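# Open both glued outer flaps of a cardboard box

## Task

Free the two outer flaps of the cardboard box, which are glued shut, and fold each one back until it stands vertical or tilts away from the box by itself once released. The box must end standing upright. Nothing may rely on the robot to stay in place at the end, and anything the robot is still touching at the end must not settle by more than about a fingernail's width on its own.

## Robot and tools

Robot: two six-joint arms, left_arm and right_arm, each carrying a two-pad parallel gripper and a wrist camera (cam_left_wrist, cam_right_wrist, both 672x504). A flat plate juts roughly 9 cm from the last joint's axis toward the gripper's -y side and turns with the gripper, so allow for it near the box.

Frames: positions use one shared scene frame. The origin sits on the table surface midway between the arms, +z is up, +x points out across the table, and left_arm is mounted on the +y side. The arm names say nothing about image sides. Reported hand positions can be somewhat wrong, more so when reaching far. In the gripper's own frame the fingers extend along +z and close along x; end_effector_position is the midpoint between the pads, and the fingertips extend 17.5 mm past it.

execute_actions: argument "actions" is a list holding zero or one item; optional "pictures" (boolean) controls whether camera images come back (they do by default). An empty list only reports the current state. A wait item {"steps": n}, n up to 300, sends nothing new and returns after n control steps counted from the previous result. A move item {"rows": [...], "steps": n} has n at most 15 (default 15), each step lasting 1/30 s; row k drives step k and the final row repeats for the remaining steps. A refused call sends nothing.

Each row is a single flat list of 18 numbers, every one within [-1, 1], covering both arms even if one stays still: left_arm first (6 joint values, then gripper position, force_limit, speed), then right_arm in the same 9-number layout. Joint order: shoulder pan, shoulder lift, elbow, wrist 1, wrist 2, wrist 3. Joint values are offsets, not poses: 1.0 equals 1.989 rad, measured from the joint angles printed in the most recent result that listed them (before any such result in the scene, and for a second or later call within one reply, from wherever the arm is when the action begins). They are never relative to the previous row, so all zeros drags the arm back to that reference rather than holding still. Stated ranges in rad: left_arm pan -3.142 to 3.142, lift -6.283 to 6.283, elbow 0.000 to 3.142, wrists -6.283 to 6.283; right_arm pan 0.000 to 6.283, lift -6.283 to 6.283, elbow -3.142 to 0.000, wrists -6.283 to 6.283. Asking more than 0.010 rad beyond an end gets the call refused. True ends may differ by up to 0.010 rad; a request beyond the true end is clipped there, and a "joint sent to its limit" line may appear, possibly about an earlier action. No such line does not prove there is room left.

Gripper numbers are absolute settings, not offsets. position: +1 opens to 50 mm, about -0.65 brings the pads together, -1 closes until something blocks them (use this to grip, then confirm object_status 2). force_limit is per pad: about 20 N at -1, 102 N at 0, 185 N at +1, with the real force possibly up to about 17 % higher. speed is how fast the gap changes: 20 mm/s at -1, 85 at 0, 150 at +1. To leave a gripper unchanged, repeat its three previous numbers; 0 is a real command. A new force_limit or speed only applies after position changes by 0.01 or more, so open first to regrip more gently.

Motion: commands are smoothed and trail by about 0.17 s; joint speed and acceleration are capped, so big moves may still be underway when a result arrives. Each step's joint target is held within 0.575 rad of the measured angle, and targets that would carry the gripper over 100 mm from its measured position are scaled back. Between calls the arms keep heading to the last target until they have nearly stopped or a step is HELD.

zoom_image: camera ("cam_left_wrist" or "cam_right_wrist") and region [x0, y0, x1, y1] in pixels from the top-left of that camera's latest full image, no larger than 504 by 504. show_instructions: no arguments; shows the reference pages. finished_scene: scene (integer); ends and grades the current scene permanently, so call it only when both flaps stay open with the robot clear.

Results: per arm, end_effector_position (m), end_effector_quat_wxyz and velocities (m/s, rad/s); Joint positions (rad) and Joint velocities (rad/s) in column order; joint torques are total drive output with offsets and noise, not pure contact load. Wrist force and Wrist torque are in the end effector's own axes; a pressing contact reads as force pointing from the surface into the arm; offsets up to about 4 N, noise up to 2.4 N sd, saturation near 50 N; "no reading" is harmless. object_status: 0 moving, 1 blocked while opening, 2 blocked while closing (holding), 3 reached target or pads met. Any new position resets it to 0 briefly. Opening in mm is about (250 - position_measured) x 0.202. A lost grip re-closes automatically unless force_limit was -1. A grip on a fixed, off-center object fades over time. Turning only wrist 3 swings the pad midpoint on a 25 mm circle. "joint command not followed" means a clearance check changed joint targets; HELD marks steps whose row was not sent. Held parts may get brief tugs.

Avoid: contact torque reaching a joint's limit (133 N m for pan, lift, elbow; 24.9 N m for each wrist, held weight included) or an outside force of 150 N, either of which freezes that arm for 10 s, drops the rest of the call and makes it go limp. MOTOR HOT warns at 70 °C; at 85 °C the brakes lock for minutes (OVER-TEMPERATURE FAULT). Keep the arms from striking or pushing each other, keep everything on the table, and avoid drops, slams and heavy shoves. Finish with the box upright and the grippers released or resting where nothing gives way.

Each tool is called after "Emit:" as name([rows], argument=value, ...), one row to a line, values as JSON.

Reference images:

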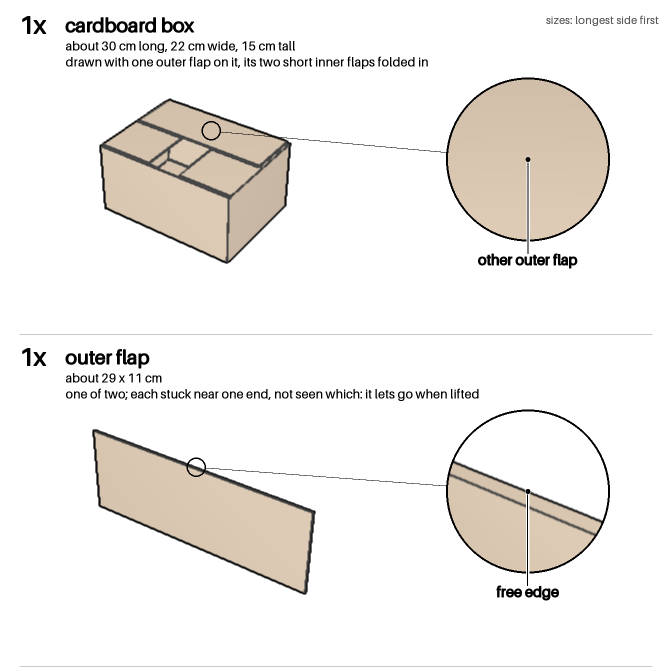

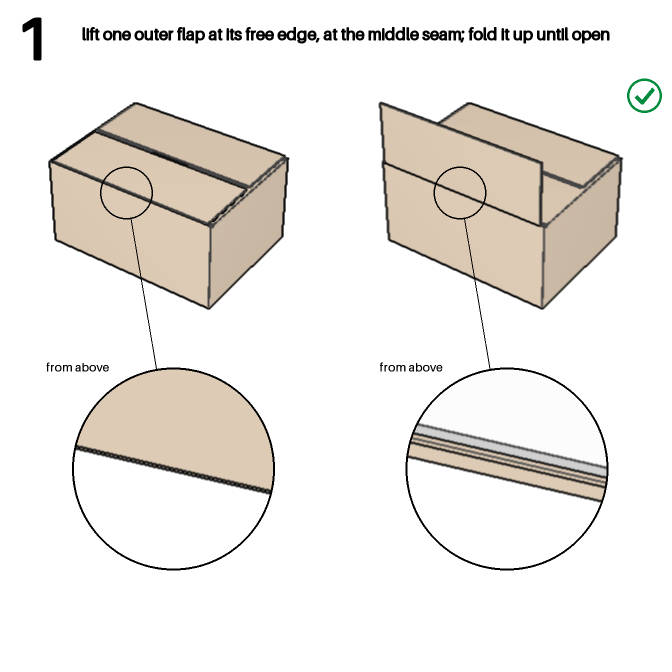

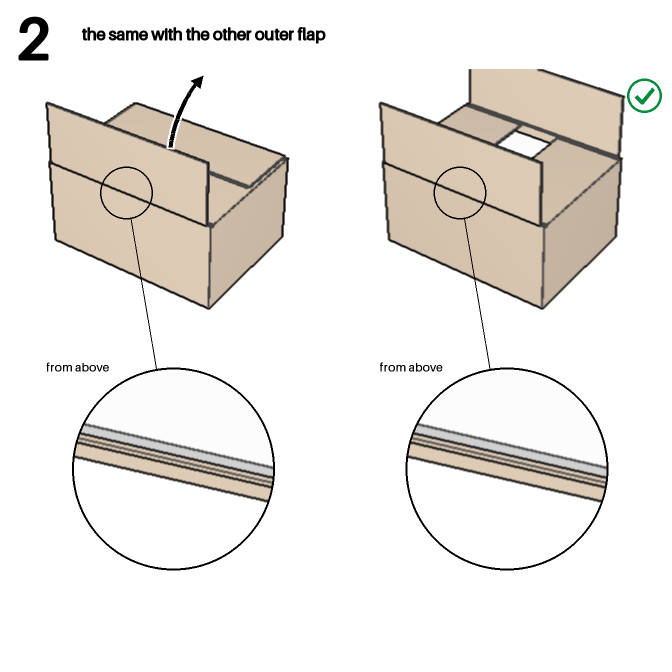

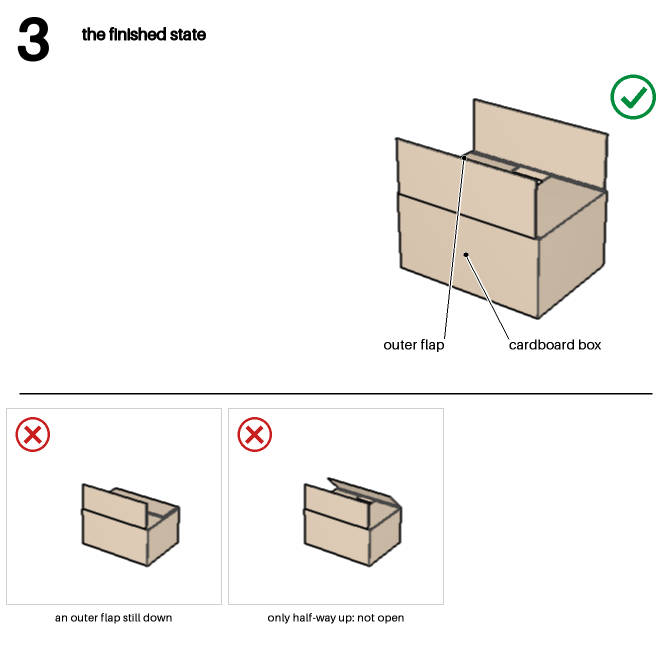

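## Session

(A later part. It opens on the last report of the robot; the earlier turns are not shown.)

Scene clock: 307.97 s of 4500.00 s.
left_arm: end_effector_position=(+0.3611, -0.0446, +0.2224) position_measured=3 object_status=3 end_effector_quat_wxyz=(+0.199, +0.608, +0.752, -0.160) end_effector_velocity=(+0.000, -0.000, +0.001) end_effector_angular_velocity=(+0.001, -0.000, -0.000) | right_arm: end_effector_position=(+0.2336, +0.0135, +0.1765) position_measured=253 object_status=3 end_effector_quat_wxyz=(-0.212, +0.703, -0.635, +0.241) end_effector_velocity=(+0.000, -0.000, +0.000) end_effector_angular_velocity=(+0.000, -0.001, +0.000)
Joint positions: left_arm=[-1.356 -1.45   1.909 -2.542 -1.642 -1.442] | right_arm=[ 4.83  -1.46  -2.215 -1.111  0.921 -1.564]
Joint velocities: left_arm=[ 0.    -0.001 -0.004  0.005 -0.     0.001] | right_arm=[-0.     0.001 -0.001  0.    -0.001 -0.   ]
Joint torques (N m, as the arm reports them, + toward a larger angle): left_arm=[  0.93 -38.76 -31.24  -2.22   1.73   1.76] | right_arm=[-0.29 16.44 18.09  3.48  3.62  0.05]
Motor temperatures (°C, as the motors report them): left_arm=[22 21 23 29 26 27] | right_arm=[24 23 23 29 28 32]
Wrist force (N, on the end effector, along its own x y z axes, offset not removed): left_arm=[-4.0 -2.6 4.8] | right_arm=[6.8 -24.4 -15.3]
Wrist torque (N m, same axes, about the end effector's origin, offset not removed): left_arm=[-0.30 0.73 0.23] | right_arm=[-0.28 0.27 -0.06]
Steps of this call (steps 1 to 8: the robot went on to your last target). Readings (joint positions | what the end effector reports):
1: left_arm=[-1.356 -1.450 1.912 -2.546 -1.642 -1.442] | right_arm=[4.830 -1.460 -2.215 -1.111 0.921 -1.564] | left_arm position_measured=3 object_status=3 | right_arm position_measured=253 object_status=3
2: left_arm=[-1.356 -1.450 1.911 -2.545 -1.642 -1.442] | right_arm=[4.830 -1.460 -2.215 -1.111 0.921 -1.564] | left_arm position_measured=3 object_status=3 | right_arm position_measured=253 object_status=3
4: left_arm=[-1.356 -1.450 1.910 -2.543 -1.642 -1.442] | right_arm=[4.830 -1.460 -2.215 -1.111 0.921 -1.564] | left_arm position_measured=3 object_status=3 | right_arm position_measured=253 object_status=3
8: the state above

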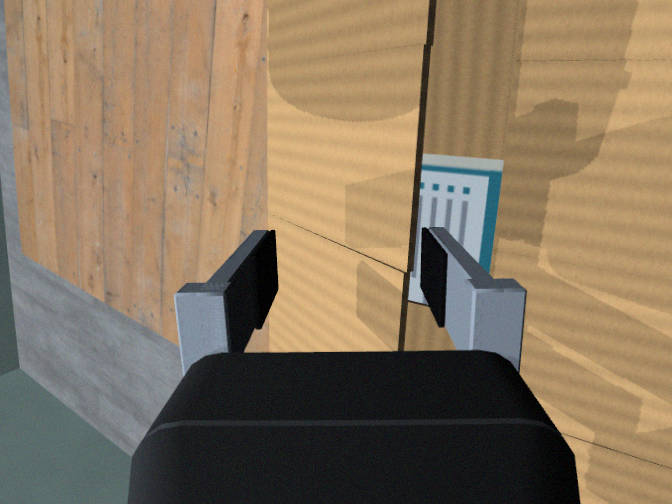

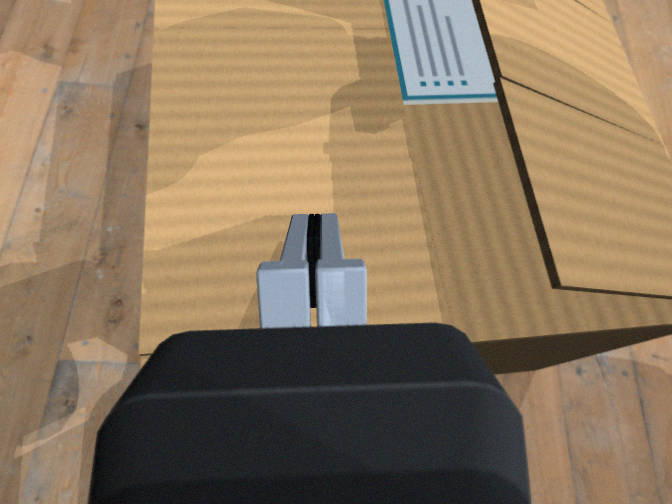

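Emit:
execute_actions([
  {"rows":[[0,-0.0253,0.0494,-0.0241,0,0,1,0,0,0,0,0,0,0,0,-1,0,0]],"steps":15},
], pictures=false)

Emit:
execute_actions([
  {"rows":[[0,0.009,0.012,-0.021,0,0,-1,0,0,0,0,0,0,0,0,-1,0,0]],"steps":15},
], pictures=false)

Emit:
execute_actions([
  {"steps":8},
])

Scene clock: 319.63 s of 4500.00 s.
left_arm: end_effector_position=(+0.3510, -0.0175, +0.2085) position_measured=3 object_status=3 end_effector_quat_wxyz=(+0.199, +0.608, +0.751, -0.160) end_effector_velocity=(-0.003, +0.010, -0.007) end_effector_angular_velocity=(+0.005, +0.002, +0.001) | right_arm: end_effector_position=(+0.2336, +0.0136, +0.1765) position_measured=253 object_status=3 end_effector_quat_wxyz=(-0.212, +0.703, -0.635, +0.241) end_effector_velocity=(+0.000, +0.000, +0.000) end_effector_angular_velocity=(+0.001, -0.000, -0.001)
Joint positions: left_arm=[-1.356 -1.499  2.004 -2.589 -1.642 -1.442] | right_arm=[ 4.83  -1.46  -2.215 -1.111  0.921 -1.564]
Joint velocities: left_arm=[ 0.001 -0.014  0.032 -0.013 -0.    -0.   ] | right_arm=[-0.    -0.     0.     0.    -0.     0.001]
Joint torques (N m, as the arm reports them, + toward a larger angle): left_arm=[  2.71 -35.05 -17.36  -5.77   2.19   1.74] | right_arm=[-0.72 16.98  9.14  2.1   3.34  0.02]
Motor temperatures (°C, as the motors report them): left_arm=[22 21 23 29 26 27] | right_arm=[24 23 23 29 28 32]
Wrist force (N, on the end effector, along its own x y z axes, offset not removed): left_arm=[-0.1 -5.0 4.8] | right_arm=[9.6 -20.4 -11.9]
Wrist torque (N m, same axes, about the end effector's origin, offset not removed): left_arm=[-0.80 0.02 -0.05] | right_arm=[0.52 -0.13 -0.03]
Steps of this call (steps 1 to 15: the robot went on to your last target; steps 16 to 90: nothing new was sent; then 8.17 s passed at rest; steps 91 to 105: all 15 steps of this action). Readings (joint positions | what the end effector reports):
91: left_arm=[-1.356 -1.450 1.909 -2.542 -1.642 -1.442] | right_arm=[4.830 -1.460 -2.215 -1.111 0.921 -1.564] | left_arm position_measured=3 object_status=3 | right_arm position_measured=253 object_status=3
92: left_arm=[-1.356 -1.453 1.912 -2.544 -1.642 -1.442] | right_arm=[4.830 -1.460 -2.215 -1.111 0.921 -1.564] | left_arm position_measured=3 object_status=3 | right_arm position_measured=253 object_status=3
94: left_arm=[-1.356 -1.470 1.942 -2.560 -1.642 -1.442] | right_arm=[4.830 -1.460 -2.215 -1.111 0.921 -1.564] | left_arm position_measured=3 object_status=3 | right_arm position_measured=253 object_status=3
98: left_arm=[-1.356 -1.490 1.984 -2.580 -1.642 -1.442] | right_arm=[4.830 -1.460 -2.215 -1.111 0.921 -1.564] | left_arm position_measured=3 object_status=3 | right_arm position_measured=253 object_status=3
105: the state above

Scene clock: 320.13 s of 4500.00 s.
left_arm: end_effector_position=(+0.3508, -0.0170, +0.1943) position_measured=201 object_status=0 end_effector_quat_wxyz=(+0.199, +0.608, +0.751, -0.160) end_effector_velocity=(+0.000, -0.001, -0.003) end_effector_angular_velocity=(-0.002, -0.001, -0.000) | right_arm: end_effector_position=(+0.2336, +0.0136, +0.1765) position_measured=253 object_status=3 end_effector_quat_wxyz=(-0.212, +0.703, -0.635, +0.241) end_effector_velocity=(+0.000, -0.000, -0.000) end_effector_angular_velocity=(+0.000, -0.001, -0.001)
Joint positions: left_arm=[-1.356 -1.481  2.027 -2.629 -1.642 -1.442] | right_arm=[ 4.83  -1.46  -2.215 -1.111  0.921 -1.564]
Joint velocities: left_arm=[-0.     0.005  0.003 -0.01  -0.    -0.   ] | right_arm=[ 0.     0.001 -0.001 -0.    -0.001  0.001]
Joint torques (N m, as the arm reports them, + toward a larger angle): left_arm=[  2.87 -23.73 -15.22  -5.02   1.92   1.77] | right_arm=[ 0.42 18.49  9.02  1.99  3.21 -0.01]
Motor temperatures (°C, as the motors report them): left_arm=[22 21 23 29 26 27] | right_arm=[24 23 23 29 28 32]
Wrist force (N, on the end effector, along its own x y z axes, offset not removed): left_arm=[-1.6 -3.6 4.8] | right_arm=[5.8 -21.9 -16.4]
Wrist torque (N m, same axes, about the end effector's origin, offset not removed): left_arm=[-0.67 0.04 0.28] | right_arm=[0.04 0.48 -0.02]
Steps of this call (steps 1 to 15: all 15 steps of this action). Readings (joint positions | what the end effector reports):
1: left_arm=[-1.356 -1.499 2.005 -2.589 -1.642 -1.442] | right_arm=[4.830 -1.460 -2.215 -1.111 0.921 -1.564] | left_arm position_measured=5 object_status=0 | right_arm position_measured=253 object_status=3
2: left_arm=[-1.356 -1.498 2.007 -2.592 -1.642 -1.442] | right_arm=[4.830 -1.460 -2.215 -1.111 0.921 -1.564] | left_arm position_measured=19 object_status=0 | right_arm position_measured=253 object_status=3
4: left_arm=[-1.356 -1.492 2.014 -2.605 -1.642 -1.442] | right_arm=[4.830 -1.460 -2.215 -1.111 0.921 -1.564] | left_arm position_measured=47 object_status=0 | right_arm position_measured=253 object_status=3
8: left_arm=[-1.356 -1.485 2.023 -2.621 -1.642 -1.442] | right_arm=[4.830 -1.460 -2.215 -1.111 0.921 -1.564] | left_arm position_measured=103 object_status=0 | right_arm position_measured=253 object_status=3
15: the state above

Scene clock: 320.40 s of 4500.00 s.
left_arm: end_effector_position=(+0.3508, -0.0169, +0.1938) position_measured=253 object_status=0 end_effector_quat_wxyz=(+0.199, +0.608, +0.751, -0.160) end_effector_velocity=(-0.000, -0.000, -0.000) end_effector_angular_velocity=(-0.000, +0.000, -0.001) | right_arm: end_effector_position=(+0.2336, +0.0136, +0.1765) position_measured=253 object_status=3 end_effector_quat_wxyz=(-0.212, +0.703, -0.635, +0.241) end_effector_velocity=(+0.000, +0.000, +0.000) end_effector_angular_velocity=(-0.001, -0.001, +0.000)
Joint positions: left_arm=[-1.356 -1.481  2.028 -2.63  -1.642 -1.442] | right_arm=[ 4.83  -1.46  -2.215 -1.111  0.921 -1.564]
Joint velocities: left_arm=[-0.001  0.001  0.001 -0.002 -0.    -0.   ] | right_arm=[ 0.    -0.     0.    -0.    -0.001 -0.   ]
Joint torques (N m, as the arm reports them, + toward a larger angle): left_arm=[  2.3  -21.46 -16.51  -5.34   1.73   1.83] | right_arm=[-2.   17.93 10.27  1.76  3.51  0.06]
Motor temperatures (°C, as the motors report them): left_arm=[22 21 23 29 26 27] | right_arm=[24 23 23 29 28 32]
Wrist force (N, on the end effector, along its own x y z axes, offset not removed): left_arm=[-1.4 -1.2 4.7] | right_arm=[10.4 -22.3 -14.0]
Wrist torque (N m, same axes, about the end effector's origin, offset not removed): left_arm=[-0.09 0.29 0.05] | right_arm=[0.16 -0.28 -0.15]
Steps of this call (steps 1 to 8: the robot went on to your last target). Readings (joint positions | what the end effector reports):
1: left_arm=[-1.356 -1.481 2.027 -2.629 -1.642 -1.442] | right_arm=[4.830 -1.460 -2.215 -1.111 0.921 -1.564] | left_arm position_measured=215 object_status=0 | right_arm position_measured=253 object_status=3
2: left_arm=[-1.356 -1.481 2.027 -2.629 -1.642 -1.442] | right_arm=[4.830 -1.460 -2.215 -1.111 0.921 -1.564] | left_arm position_measured=229 object_status=0 | right_arm position_measured=253 object_status=3
4: left_arm=[-1.356 -1.481 2.027 -2.630 -1.642 -1.442] | right_arm=[4.830 -1.460 -2.215 -1.111 0.921 -1.564] | left_arm position_measured=253 object_status=0 | right_arm position_measured=253 object_status=3
8: the state above

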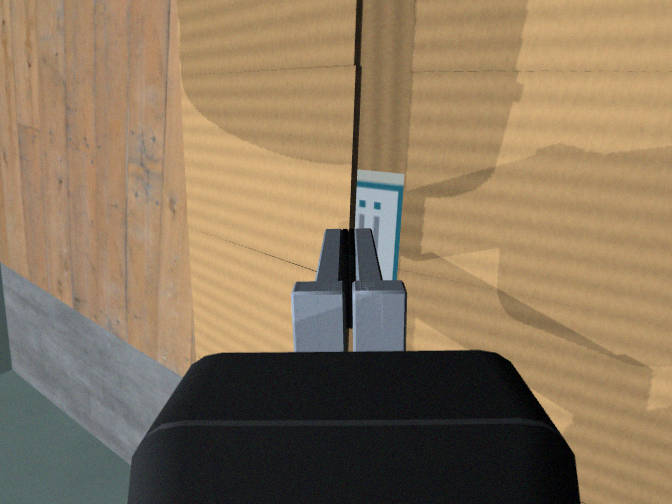

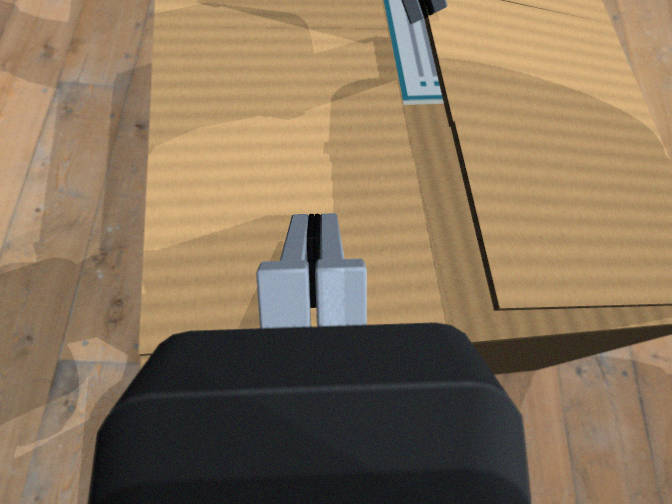

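Emit:
execute_actions([
  {"rows":[[0,0,0,0,0,0,1,0,0,0,0,0,0,0,0,-1,0,0]],"steps":15},
], pictures=false)

Emit:
execute_actions([
  {"rows":[[0,0.0042,0.0056,-0.0098,0,0,1,0,0,0,0,0,0,0,0,-1,0,0]],"steps":15},
], pictures=false)

Emit:
execute_actions([
  {"rows":[[0,0.0228,-0.0249,0.0021,0,0,1,0,0,0,0,0,0,0,0,-1,0,0]],"steps":15},
], pictures=false)

Emit:
execute_actions([
  {"steps":8},
])

Scene clock: 328.80 s of 4500.00 s.
left_arm: end_effector_position=(+0.3508, -0.0169, +0.1937) position_measured=55 object_status=0 end_effector_quat_wxyz=(+0.199, +0.608, +0.752, -0.160) end_effector_velocity=(-0.001, +0.000, -0.001) end_effector_angular_velocity=(+0.002, +0.000, -0.002) | right_arm: end_effector_position=(+0.2336, +0.0136, +0.1765) position_measured=253 object_status=3 end_effector_quat_wxyz=(-0.212, +0.703, -0.635, +0.241) end_effector_velocity=(+0.000, +0.000, +0.001) end_effector_angular_velocity=(+0.002, -0.001, -0.001)
Joint positions: left_arm=[-1.356 -1.481  2.028 -2.63  -1.642 -1.442] | right_arm=[ 4.83  -1.46  -2.215 -1.111  0.921 -1.564]
Joint velocities: left_arm=[-0.002  0.     0.001  0.    -0.     0.001] | right_arm=[ 0.     0.     0.001 -0.    -0.001  0.001]
Joint torques (N m, as the arm reports them, + toward a larger angle): left_arm=[  2.6  -31.06 -28.98  -2.38  -0.51   1.76] | right_arm=[-0.09 18.53 10.4   2.06  3.38 -0.33]
Motor temperatures (°C, as the motors report them): left_arm=[22 21 23 29 26 27] | right_arm=[24 23 23 29 28 32]
Wrist force (N, on the end effector, along its own x y z axes, offset not removed): left_arm=[-0.3 -1.6 3.9] | right_arm=[5.4 -20.5 -18.2]
Wrist torque (N m, same axes, about the end effector's origin, offset not removed): left_arm=[-0.25 0.14 0.06] | right_arm=[0.32 0.66 -0.12]
Steps of this call (steps 1 to 15: the robot went on to your last target; steps 16 to 90: nothing new was sent; then 4.90 s passed at rest; steps 91 to 105: all 15 steps of this action). Readings (joint positions | what the end effector reports):
91: left_arm=[-1.356 -1.481 2.028 -2.630 -1.642 -1.442] | right_arm=[4.830 -1.460 -2.215 -1.111 0.921 -1.564] | left_arm position_measured=252 object_status=0 | right_arm position_measured=253 object_status=3
92: left_arm=[-1.356 -1.481 2.028 -2.630 -1.642 -1.442] | right_arm=[4.830 -1.460 -2.215 -1.111 0.921 -1.564] | left_arm position_measured=238 object_status=0 | right_arm position_measured=253 object_status=3
94: left_arm=[-1.356 -1.481 2.028 -2.630 -1.642 -1.442] | right_arm=[4.830 -1.460 -2.215 -1.111 0.921 -1.564] | left_arm position_measured=210 object_status=0 | right_arm position_measured=253 object_status=3
98: left_arm=[-1.356 -1.481 2.028 -2.630 -1.642 -1.442] | right_arm=[4.830 -1.460 -2.215 -1.111 0.921 -1.564] | left_arm position_measured=153 object_status=0 | right_arm position_measured=253 object_status=3
105: the state above

Scene clock: 329.30 s of 4500.00 s.
left_arm: end_effector_position=(+0.3506, -0.0165, +0.1871) position_measured=3 object_status=3 end_effector_quat_wxyz=(+0.199, +0.608, +0.752, -0.160) end_effector_velocity=(+0.001, +0.001, -0.002) end_effector_angular_velocity=(-0.000, -0.000, +0.002) | right_arm: end_effector_position=(+0.2336, +0.0136, +0.1765) position_measured=253 object_status=3 end_effector_quat_wxyz=(-0.212, +0.703, -0.635, +0.241) end_effector_velocity=(+0.000, -0.000, -0.000) end_effector_angular_velocity=(-0.001, -0.000, +0.001)
Joint positions: left_arm=[-1.356 -1.473  2.038 -2.649 -1.642 -1.442] | right_arm=[ 4.83  -1.46  -2.215 -1.111  0.921 -1.564]
Joint velocities: left_arm=[ 0.002  0.002  0.003 -0.005  0.    -0.   ] | right_arm=[-0.     0.    -0.001  0.     0.    -0.002]
Joint torques (N m, as the arm reports them, + toward a larger angle): left_arm=[  2.69 -23.85 -14.13  -5.3   -0.48   1.79] | right_arm=[ 1.2  18.67 11.21  2.07  3.05  0.2 ]
Motor temperatures (°C, as the motors report them): left_arm=[22 21 23 29 26 27] | right_arm=[24 23 23 29 28 32]
Wrist force (N, on the end effector, along its own x y z axes, offset not removed): left_arm=[3.1 -3.7 3.8] | right_arm=[8.3 -24.2 -14.2]
Wrist torque (N m, same axes, about the end effector's origin, offset not removed): left_arm=[-0.57 -0.58 0.14] | right_arm=[-0.18 -0.02 -0.03]
Steps of this call (steps 1 to 15: all 15 steps of this action). Readings (joint positions | what the end effector reports):
1: left_arm=[-1.356 -1.481 2.028 -2.630 -1.642 -1.442] | right_arm=[4.830 -1.460 -2.215 -1.111 0.921 -1.564] | left_arm position_measured=41 object_status=0 | right_arm position_measured=253 object_status=3
2: left_arm=[-1.356 -1.480 2.028 -2.631 -1.642 -1.442] | right_arm=[4.830 -1.460 -2.215 -1.111 0.921 -1.564] | left_arm position_measured=27 object_status=0 | right_arm position_measured=253 object_status=3
4: left_arm=[-1.356 -1.477 2.032 -2.638 -1.642 -1.442] | right_arm=[4.830 -1.460 -2.215 -1.111 0.921 -1.564] | left_arm position_measured=3 object_status=0 | right_arm position_measured=253 object_status=3
8: left_arm=[-1.356 -1.474 2.036 -2.645 -1.642 -1.442] | right_arm=[4.830 -1.460 -2.215 -1.111 0.921 -1.564] | left_arm position_measured=3 object_status=0 | right_arm position_measured=253 object_status=3
15: the state above

Scene clock: 329.80 s of 4500.00 s.
left_arm: end_effector_position=(+0.3573, -0.0345, +0.1862) position_measured=3 object_status=3 end_effector_quat_wxyz=(+0.199, +0.608, +0.752, -0.160) end_effector_velocity=(+0.002, -0.006, +0.001) end_effector_angular_velocity=(-0.002, -0.000, -0.000) | right_arm: end_effector_position=(+0.2336, +0.0136, +0.1765) position_measured=253 object_status=3 end_effector_quat_wxyz=(-0.212, +0.703, -0.635, +0.241) end_effector_velocity=(-0.000, -0.000, -0.000) end_effector_angular_velocity=(-0.001, +0.001, +0.000)
Joint positions: left_arm=[-1.356 -1.429  1.991 -2.645 -1.642 -1.442] | right_arm=[ 4.83  -1.46  -2.215 -1.111  0.921 -1.564]
Joint velocities: left_arm=[-0.     0.012 -0.015  0.001 -0.001 -0.   ] | right_arm=[-0.     0.001 -0.001  0.     0.001 -0.001]
Joint torques (N m, as the arm reports them, + toward a larger angle): left_arm=[  1.81 -24.59 -29.27  -2.31  -0.53   1.73] | right_arm=[ 0.78 17.83  9.06  2.25  3.5   0.15]
Motor temperatures (°C, as the motors report them): left_arm=[22 21 23 29 26 27] | right_arm=[24 23 23 29 28 32]
Wrist force (N, on the end effector, along its own x y z axes, offset not removed): left_arm=[-5.0 -1.2 3.3] | right_arm=[8.1 -22.0 -15.1]
Wrist torque (N m, same axes, about the end effector's origin, offset not removed): left_arm=[-0.16 0.67 0.33] | right_arm=[0.20 0.07 -0.13]
Steps of this call (steps 1 to 15: all 15 steps of this action). Readings (joint positions | what the end effector reports):
1: left_arm=[-1.356 -1.473 2.038 -2.649 -1.642 -1.442] | right_arm=[4.830 -1.460 -2.215 -1.111 0.921 -1.564] | left_arm position_measured=3 object_status=3 | right_arm position_measured=253 object_status=3
2: left_arm=[-1.356 -1.470 2.036 -2.649 -1.642 -1.442] | right_arm=[4.830 -1.460 -2.215 -1.111 0.921 -1.564] | left_arm position_measured=3 object_status=3 | right_arm position_measured=253 object_status=3
4: left_arm=[-1.356 -1.455 2.020 -2.648 -1.642 -1.442] | right_arm=[4.830 -1.460 -2.215 -1.111 0.921 -1.564] | left_arm position_measured=3 object_status=3 | right_arm position_measured=253 object_status=3
8: left_arm=[-1.356 -1.437 2.000 -2.646 -1.642 -1.442] | right_arm=[4.830 -1.460 -2.215 -1.111 0.921 -1.564] | left_arm position_measured=3 object_status=3 | right_arm position_measured=253 object_status=3
15: the state above

Scene clock: 330.07 s of 4500.00 s.
left_arm: end_effector_position=(+0.3576, -0.0351, +0.1862) position_measured=3 object_status=3 end_effector_quat_wxyz=(+0.199, +0.608, +0.752, -0.160) end_effector_velocity=(-0.000, -0.001, -0.000) end_effector_angular_velocity=(+0.000, -0.001, -0.002) | right_arm: end_effector_position=(+0.2336, +0.0136, +0.1765) position_measured=253 object_status=3 end_effector_quat_wxyz=(-0.212, +0.703, -0.635, +0.241) end_effector_velocity=(-0.000, -0.000, -0.000) end_effector_angular_velocity=(+0.001, +0.001, -0.000)
Joint positions: left_arm=[-1.356 -1.428  1.989 -2.645 -1.642 -1.442] | right_arm=[ 4.83  -1.46  -2.215 -1.111  0.921 -1.564]
Joint velocities: left_arm=[-0.     0.001 -0.001 -0.    -0.     0.002] | right_arm=[-0.     0.    -0.     0.001  0.001  0.   ]
Joint torques (N m, as the arm reports them, + toward a larger angle): left_arm=[  1.24 -23.41 -28.84  -2.2   -0.54   1.82] | right_arm=[-1.13 16.29  9.51  1.78  3.12  0.08]
Motor temperatures (°C, as the motors report them): left_arm=[22 21 23 29 26 27] | right_arm=[24 23 23 29 28 32]
Wrist force (N, on the end effector, along its own x y z axes, offset not removed): left_arm=[-2.1 3.2 -0.1] | right_arm=[9.0 -22.7 -15.0]
Wrist torque (N m, same axes, about the end effector's origin, offset not removed): left_arm=[0.66 0.19 0.24] | right_arm=[0.13 -0.11 -0.23]
Steps of this call (steps 1 to 8: the robot went on to your last target). Readings (joint positions | what the end effector reports):
1: left_arm=[-1.356 -1.429 1.990 -2.645 -1.642 -1.442] | right_arm=[4.830 -1.460 -2.215 -1.111 0.921 -1.564] | left_arm position_measured=3 object_status=3 | right_arm position_measured=253 object_status=3
2: left_arm=[-1.356 -1.428 1.990 -2.645 -1.642 -1.442] | right_arm=[4.830 -1.460 -2.215 -1.111 0.921 -1.564] | left_arm position_measured=3 object_status=3 | right_arm position_measured=253 object_status=3
4: left_arm=[-1.356 -1.428 1.989 -2.645 -1.642 -1.442] | right_arm=[4.830 -1.460 -2.215 -1.111 0.921 -1.564] | left_arm position_measured=3 object_status=3 | right_arm position_measured=253 object_status=3
8: the state above

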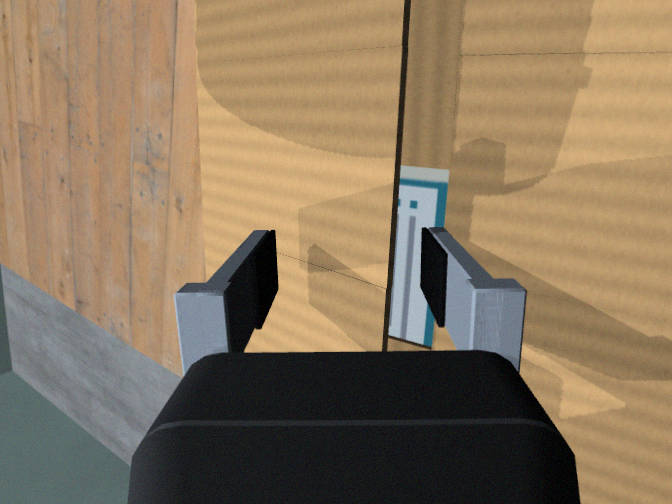

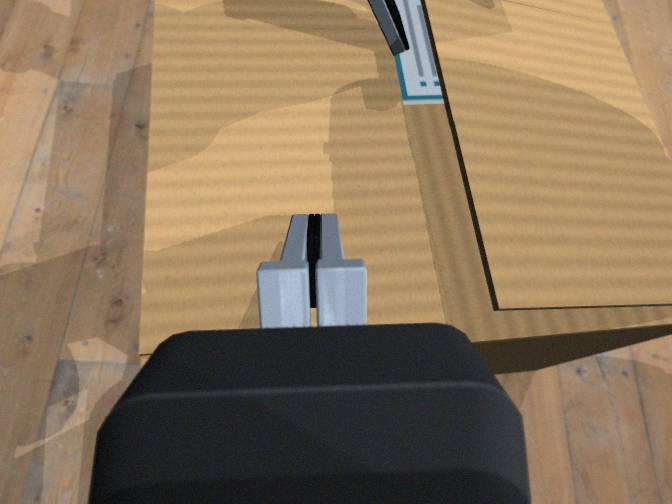

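Emit:
execute_actions([
  {"rows":[[0,0.0137,-0.015,0.0013,0,0,1,0,0,0,0,0,0,0,0,-1,0,0],[0,0.0137,-0.015,0.0013,0,0,1,0,0,0,0,0,0,0,0,-1,0,0],[0,0.0137,-0.015,0.0013,0,0,1,0,0,0,0,0,0,0,0,-1,0,0],[0,0.0137,-0.015,0.0013,0,0,1,0,0,0,0,0,0,0,0,-1,0,0],[0,0.0137,-0.015,0.0013,0,0,1,0,0,0,0,0,0,0,0,-1,0,0],[0,0.0137,-0.015,0.0013,0,0,1,0,0,0,0,0,0,0,0,-1,0,0],[0,0.0258,-0.0209,-0.0049,0,0,1,0,0,0,0,0,0,0,0,-1,0,0]],"steps":15},
], pictures=false)

Emit:
execute_actions([
  {"steps":8},
])

Scene clock: 338.53 s of 4500.00 s.
left_arm: end_effector_position=(+0.3638, -0.0518, +0.1803) position_measured=3 object_status=3 end_effector_quat_wxyz=(+0.199, +0.608, +0.752, -0.160) end_effector_velocity=(+0.004, -0.011, -0.009) end_effector_angular_velocity=(+0.003, +0.001, -0.000) | right_arm: end_effector_position=(+0.2336, +0.0136, +0.1765) position_measured=253 object_status=3 end_effector_quat_wxyz=(-0.212, +0.703, -0.635, +0.241) end_effector_velocity=(+0.000, -0.000, +0.000) end_effector_angular_velocity=(-0.000, -0.001, +0.000)
Joint positions: left_arm=[-1.356 -1.381  1.95  -2.653 -1.642 -1.442] | right_arm=[ 4.83  -1.46  -2.215 -1.111  0.921 -1.564]
Joint velocities: left_arm=[ 0.     0.038 -0.021 -0.014 -0.     0.   ] | right_arm=[-0.     0.001  0.    -0.001 -0.001 -0.   ]
Joint torques (N m, as the arm reports them, + toward a larger angle): left_arm=[ -2.6  -25.74 -31.41  -7.44  -0.52   1.89] | right_arm=[-0.28 18.52 10.16  1.97  3.49 -0.13]
Motor temperatures (°C, as the motors report them): left_arm=[22 21 23 29 26 27] | right_arm=[24 23 23 29 28 32]
Wrist force (N, on the end effector, along its own x y z axes, offset not removed): left_arm=[10.9 -2.3 -4.7] | right_arm=[6.7 -21.7 -16.9]
Wrist torque (N m, same axes, about the end effector's origin, offset not removed): left_arm=[0.02 -0.23 0.03] | right_arm=[-0.35 0.16 -0.06]
Steps of this call (steps 1 to 15: the robot went on to your last target; steps 16 to 90: nothing new was sent; then 4.97 s passed at rest; steps 91 to 105: all 15 steps of this action). Readings (joint positions | what the end effector reports):
91: left_arm=[-1.356 -1.427 1.989 -2.645 -1.642 -1.442] | right_arm=[4.830 -1.460 -2.215 -1.111 0.921 -1.564] | left_arm position_measured=3 object_status=3 | right_arm position_measured=253 object_status=3
92: left_arm=[-1.356 -1.426 1.987 -2.645 -1.642 -1.442] | right_arm=[4.830 -1.460 -2.215 -1.111 0.921 -1.564] | left_arm position_measured=3 object_status=3 | right_arm position_measured=253 object_status=3
94: left_arm=[-1.356 -1.417 1.977 -2.644 -1.642 -1.442] | right_arm=[4.830 -1.460 -2.215 -1.111 0.921 -1.564] | left_arm position_measured=3 object_status=3 | right_arm position_measured=253 object_status=3
98: left_arm=[-1.356 -1.404 1.965 -2.644 -1.642 -1.442] | right_arm=[4.830 -1.460 -2.215 -1.111 0.921 -1.564] | left_arm position_measured=3 object_status=3 | right_arm position_measured=253 object_status=3
105: the state above

Scene clock: 338.80 s of 4500.00 s.
left_arm: end_effector_position=(+0.3643, -0.0531, +0.1795) position_measured=3 object_status=3 end_effector_quat_wxyz=(+0.199, +0.608, +0.752, -0.160) end_effector_velocity=(+0.000, -0.002, -0.001) end_effector_angular_velocity=(+0.000, -0.000, -0.000) | right_arm: end_effector_position=(+0.2336, +0.0136, +0.1765) position_measured=253 object_status=3 end_effector_quat_wxyz=(-0.212, +0.703, -0.635, +0.241) end_effector_velocity=(+0.000, +0.000, +0.000) end_effector_angular_velocity=(-0.000, -0.000, +0.000)
Joint positions: left_arm=[-1.356 -1.377  1.948 -2.654 -1.642 -1.442] | right_arm=[ 4.83  -1.46  -2.215 -1.111  0.921 -1.564]
Joint velocities: left_arm=[-0.     0.005 -0.003 -0.001  0.     0.   ] | right_arm=[-0.    -0.001  0.001 -0.    -0.    -0.   ]
Joint torques (N m, as the arm reports them, + toward a larger angle): left_arm=[ -2.86 -24.89 -33.96  -7.14  -0.46   1.84] | right_arm=[ 0.36 17.54  9.29  1.91  3.58 -0.01]
Motor temperatures (°C, as the motors report them): left_arm=[22 21 23 29 26 27] | right_arm=[24 23 23 29 28 32]
Wrist force (N, on the end effector, along its own x y z axes, offset not removed): left_arm=[4.0 -6.7 -5.1] | right_arm=[10.4 -21.8 -16.3]
Wrist torque (N m, same axes, about the end effector's origin, offset not removed): left_arm=[-0.67 1.12 0.20] | right_arm=[-0.04 0.08 0.07]
Steps of this call (steps 1 to 8: the robot went on to your last target). Readings (joint positions | what the end effector reports):
1: left_arm=[-1.356 -1.380 1.950 -2.653 -1.642 -1.442] | right_arm=[4.830 -1.460 -2.215 -1.111 0.921 -1.564] | left_arm position_measured=3 object_status=3 | right_arm position_measured=253 object_status=3
2: left_arm=[-1.356 -1.379 1.949 -2.653 -1.642 -1.442] | right_arm=[4.830 -1.460 -2.215 -1.111 0.921 -1.564] | left_arm position_measured=3 object_status=3 | right_arm position_measured=253 object_status=3
4: left_arm=[-1.356 -1.378 1.949 -2.654 -1.642 -1.442] | right_arm=[4.830 -1.460 -2.215 -1.111 0.921 -1.564] | left_arm position_measured=3 object_status=3 | right_arm position_measured=253 object_status=3
8: the state above

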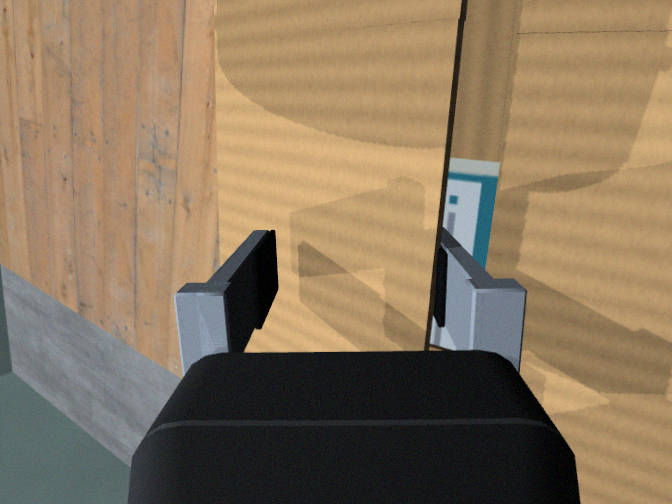

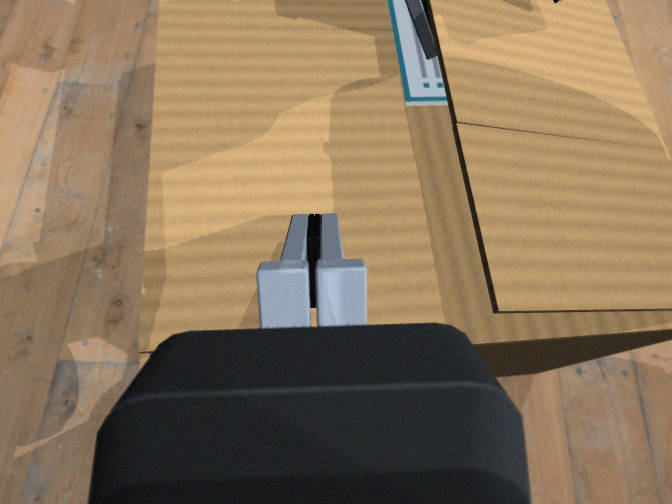

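Emit:
execute_actions([
  {"rows":[[0,-0.005,-0.016,0.021,0,0,1,0,0,0,0,0,0,0,0,-1,0,0],[0,-0.005,-0.016,0.021,0,0,1,0,0,0,0,0,0,0,0,-1,0,0],[0,-0.005,-0.016,0.021,0,0,1,0,0,0,0,0,0,0,0,-1,0,0],[0,-0.01,-0.032,0.042,0,0,1,0,0,0,0,0,0,0,0,-1,0,0],[0,-0.01,-0.032,0.042,0,0,1,0,0,0,0,0,0,0,0,-1,0,0],[0,-0.01,-0.032,0.042,0,0,1,0,0,0,0,0,0,0,0,-1,0,0],[0,-0.0136,-0.0483,0.0618,0,0,1,0,0,0,0,0,0,0,0,-1,0,0],[0,-0.0136,-0.0483,0.0618,0,0,1,0,0,0,0,0,0,0,0,-1,0,0],[0,-0.0136,-0.0483,0.0618,0,0,1,0,0,0,0,0,0,0,0,-1,0,0],[0,-0.006,-0.083,0.089,0,0,1,0,0,0,0,0,0,0,0,-1,0,0],[0,-0.006,-0.083,0.089,0,0,1,0,0,0,0,0,0,0,0,-1,0,0],[0,-0.006,-0.083,0.089,0,0,1,0,0,0,0,0,0,0,0,-1,0,0],[0,0.007,-0.1176,0.1106,0,0,1,0,0,0,0,0,0,0,0,-1,0,0]],"steps":15},
], pictures=false)

Emit:
execute_actions([
  {"steps":15},
])

Scene clock: 355.47 s of 4500.00 s.
left_arm: end_effector_position=(+0.3727, -0.0758, +0.2323) position_measured=3 object_status=3 end_effector_quat_wxyz=(+0.198, +0.608, +0.752, -0.159) end_effector_velocity=(+0.049, -0.133, +0.154) end_effector_angular_velocity=(-0.002, -0.001, -0.003) | right_arm: end_effector_position=(+0.2336, +0.0136, +0.1765) position_measured=253 object_status=3 end_effector_quat_wxyz=(-0.212, +0.703, -0.635, +0.241) end_effector_velocity=(+0.000, -0.000, -0.000) end_effector_angular_velocity=(-0.001, -0.001, -0.000)
Joint positions: left_arm=[-1.356 -1.386  1.804 -2.499 -1.642 -1.442] | right_arm=[ 4.83  -1.46  -2.215 -1.111  0.921 -1.564]
Joint velocities: left_arm=[-0.002  0.161 -0.627  0.463 -0.     0.001] | right_arm=[-0.    -0.001 -0.    -0.    -0.001  0.   ]
Joint torques (N m, as the arm reports them, + toward a larger angle): left_arm=[ -4.56 -32.04 -36.4   -2.39  -0.51   1.85] | right_arm=[-1.3  16.89  9.28  1.95  3.36 -0.01]
Motor temperatures (°C, as the motors report them): left_arm=[22 21 23 29 26 27] | right_arm=[24 23 23 29 28 32]
Wrist force (N, on the end effector, along its own x y z axes, offset not removed): left_arm=[3.4 -2.9 2.9] | right_arm=[10.2 -22.6 -15.4]
Wrist torque (N m, same axes, about the end effector's origin, offset not removed): left_arm=[-0.19 -0.31 0.11] | right_arm=[0.00 0.15 -0.24]
Steps of this call (steps 1 to 15: the robot went on to your last target; steps 16 to 90: nothing new was sent; then 13.17 s passed at rest; steps 91 to 105: all 15 steps of this action). Readings (joint positions | what the end effector reports):
91: left_arm=[-1.356 -1.376 1.947 -2.655 -1.642 -1.442] | right_arm=[4.830 -1.460 -2.215 -1.111 0.921 -1.564] | left_arm position_measured=3 object_status=3 | right_arm position_measured=253 object_status=3
92: left_arm=[-1.356 -1.377 1.945 -2.652 -1.642 -1.442] | right_arm=[4.830 -1.460 -2.215 -1.111 0.921 -1.564] | left_arm position_measured=3 object_status=3 | right_arm position_measured=253 object_status=3
94: left_arm=[-1.356 -1.380 1.935 -2.638 -1.642 -1.442] | right_arm=[4.830 -1.460 -2.215 -1.111 0.921 -1.564] | left_arm position_measured=3 object_status=3 | right_arm position_measured=253 object_status=3
98: left_arm=[-1.356 -1.391 1.903 -2.597 -1.642 -1.442] | right_arm=[4.830 -1.460 -2.215 -1.111 0.921 -1.564] | left_arm position_measured=3 object_status=3 | right_arm position_measured=253 object_status=3
105: the state above

Scene clock: 355.97 s of 4500.00 s.
left_arm: end_effector_position=(+0.3796, -0.0941, +0.2549) position_measured=3 object_status=3 end_effector_quat_wxyz=(+0.199, +0.608, +0.752, -0.160) end_effector_velocity=(+0.000, -0.003, +0.003) end_effector_angular_velocity=(+0.001, -0.000, -0.002) | right_arm: end_effector_position=(+0.2336, +0.0136, +0.1765) position_measured=253 object_status=3 end_effector_quat_wxyz=(-0.212, +0.703, -0.635, +0.241) end_effector_velocity=(-0.000, -0.000, -0.000) end_effector_angular_velocity=(+0.000, -0.000, -0.000)
Joint positions: left_arm=[-1.356 -1.363  1.716 -2.436 -1.642 -1.442] | right_arm=[ 4.83  -1.46  -2.215 -1.111  0.921 -1.564]
Joint velocities: left_arm=[-0.001  0.004 -0.013  0.01  -0.     0.001] | right_arm=[ 0.    -0.    -0.001  0.    -0.     0.001]
Joint torques (N m, as the arm reports them, + toward a larger angle): left_arm=[ -2.69 -30.51 -33.58  -2.75  -0.57   1.77] | right_arm=[-0.42 17.11  8.11  2.04  3.5  -0.26]
Motor temperatures (°C, as the motors report them): left_arm=[22 21 23 29 26 27] | right_arm=[24 23 23 29 28 32]
Wrist force (N, on the end effector, along its own x y z axes, offset not removed): left_arm=[2.0 2.6 1.2] | right_arm=[8.7 -20.8 -15.2]
Wrist torque (N m, same axes, about the end effector's origin, offset not removed): left_arm=[0.50 -0.24 -0.06] | right_arm=[0.31 0.36 -0.04]
Steps of this call (steps 1 to 15: the robot went on to your last target). Readings (joint positions | what the end effector reports):
1: left_arm=[-1.356 -1.381 1.784 -2.485 -1.642 -1.442] | right_arm=[4.830 -1.460 -2.215 -1.111 0.921 -1.564] | left_arm position_measured=3 object_status=3 | right_arm position_measured=253 object_status=3
2: left_arm=[-1.356 -1.377 1.768 -2.473 -1.642 -1.442] | right_arm=[4.830 -1.460 -2.215 -1.111 0.921 -1.564] | left_arm position_measured=3 object_status=3 | right_arm position_measured=253 object_status=3
4: left_arm=[-1.356 -1.371 1.746 -2.457 -1.642 -1.442] | right_arm=[4.830 -1.460 -2.215 -1.111 0.921 -1.564] | left_arm position_measured=3 object_status=3 | right_arm position_measured=253 object_status=3
8: left_arm=[-1.356 -1.366 1.725 -2.443 -1.642 -1.442] | right_arm=[4.830 -1.460 -2.215 -1.111 0.921 -1.564] | left_arm position_measured=3 object_status=3 | right_arm position_measured=253 object_status=3
15: the state above

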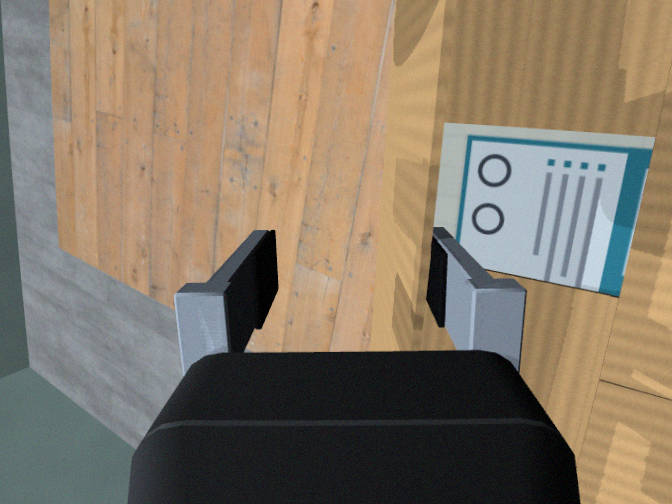

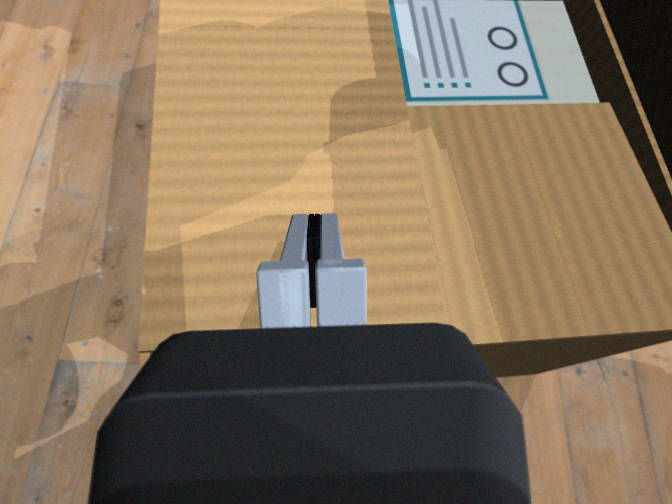

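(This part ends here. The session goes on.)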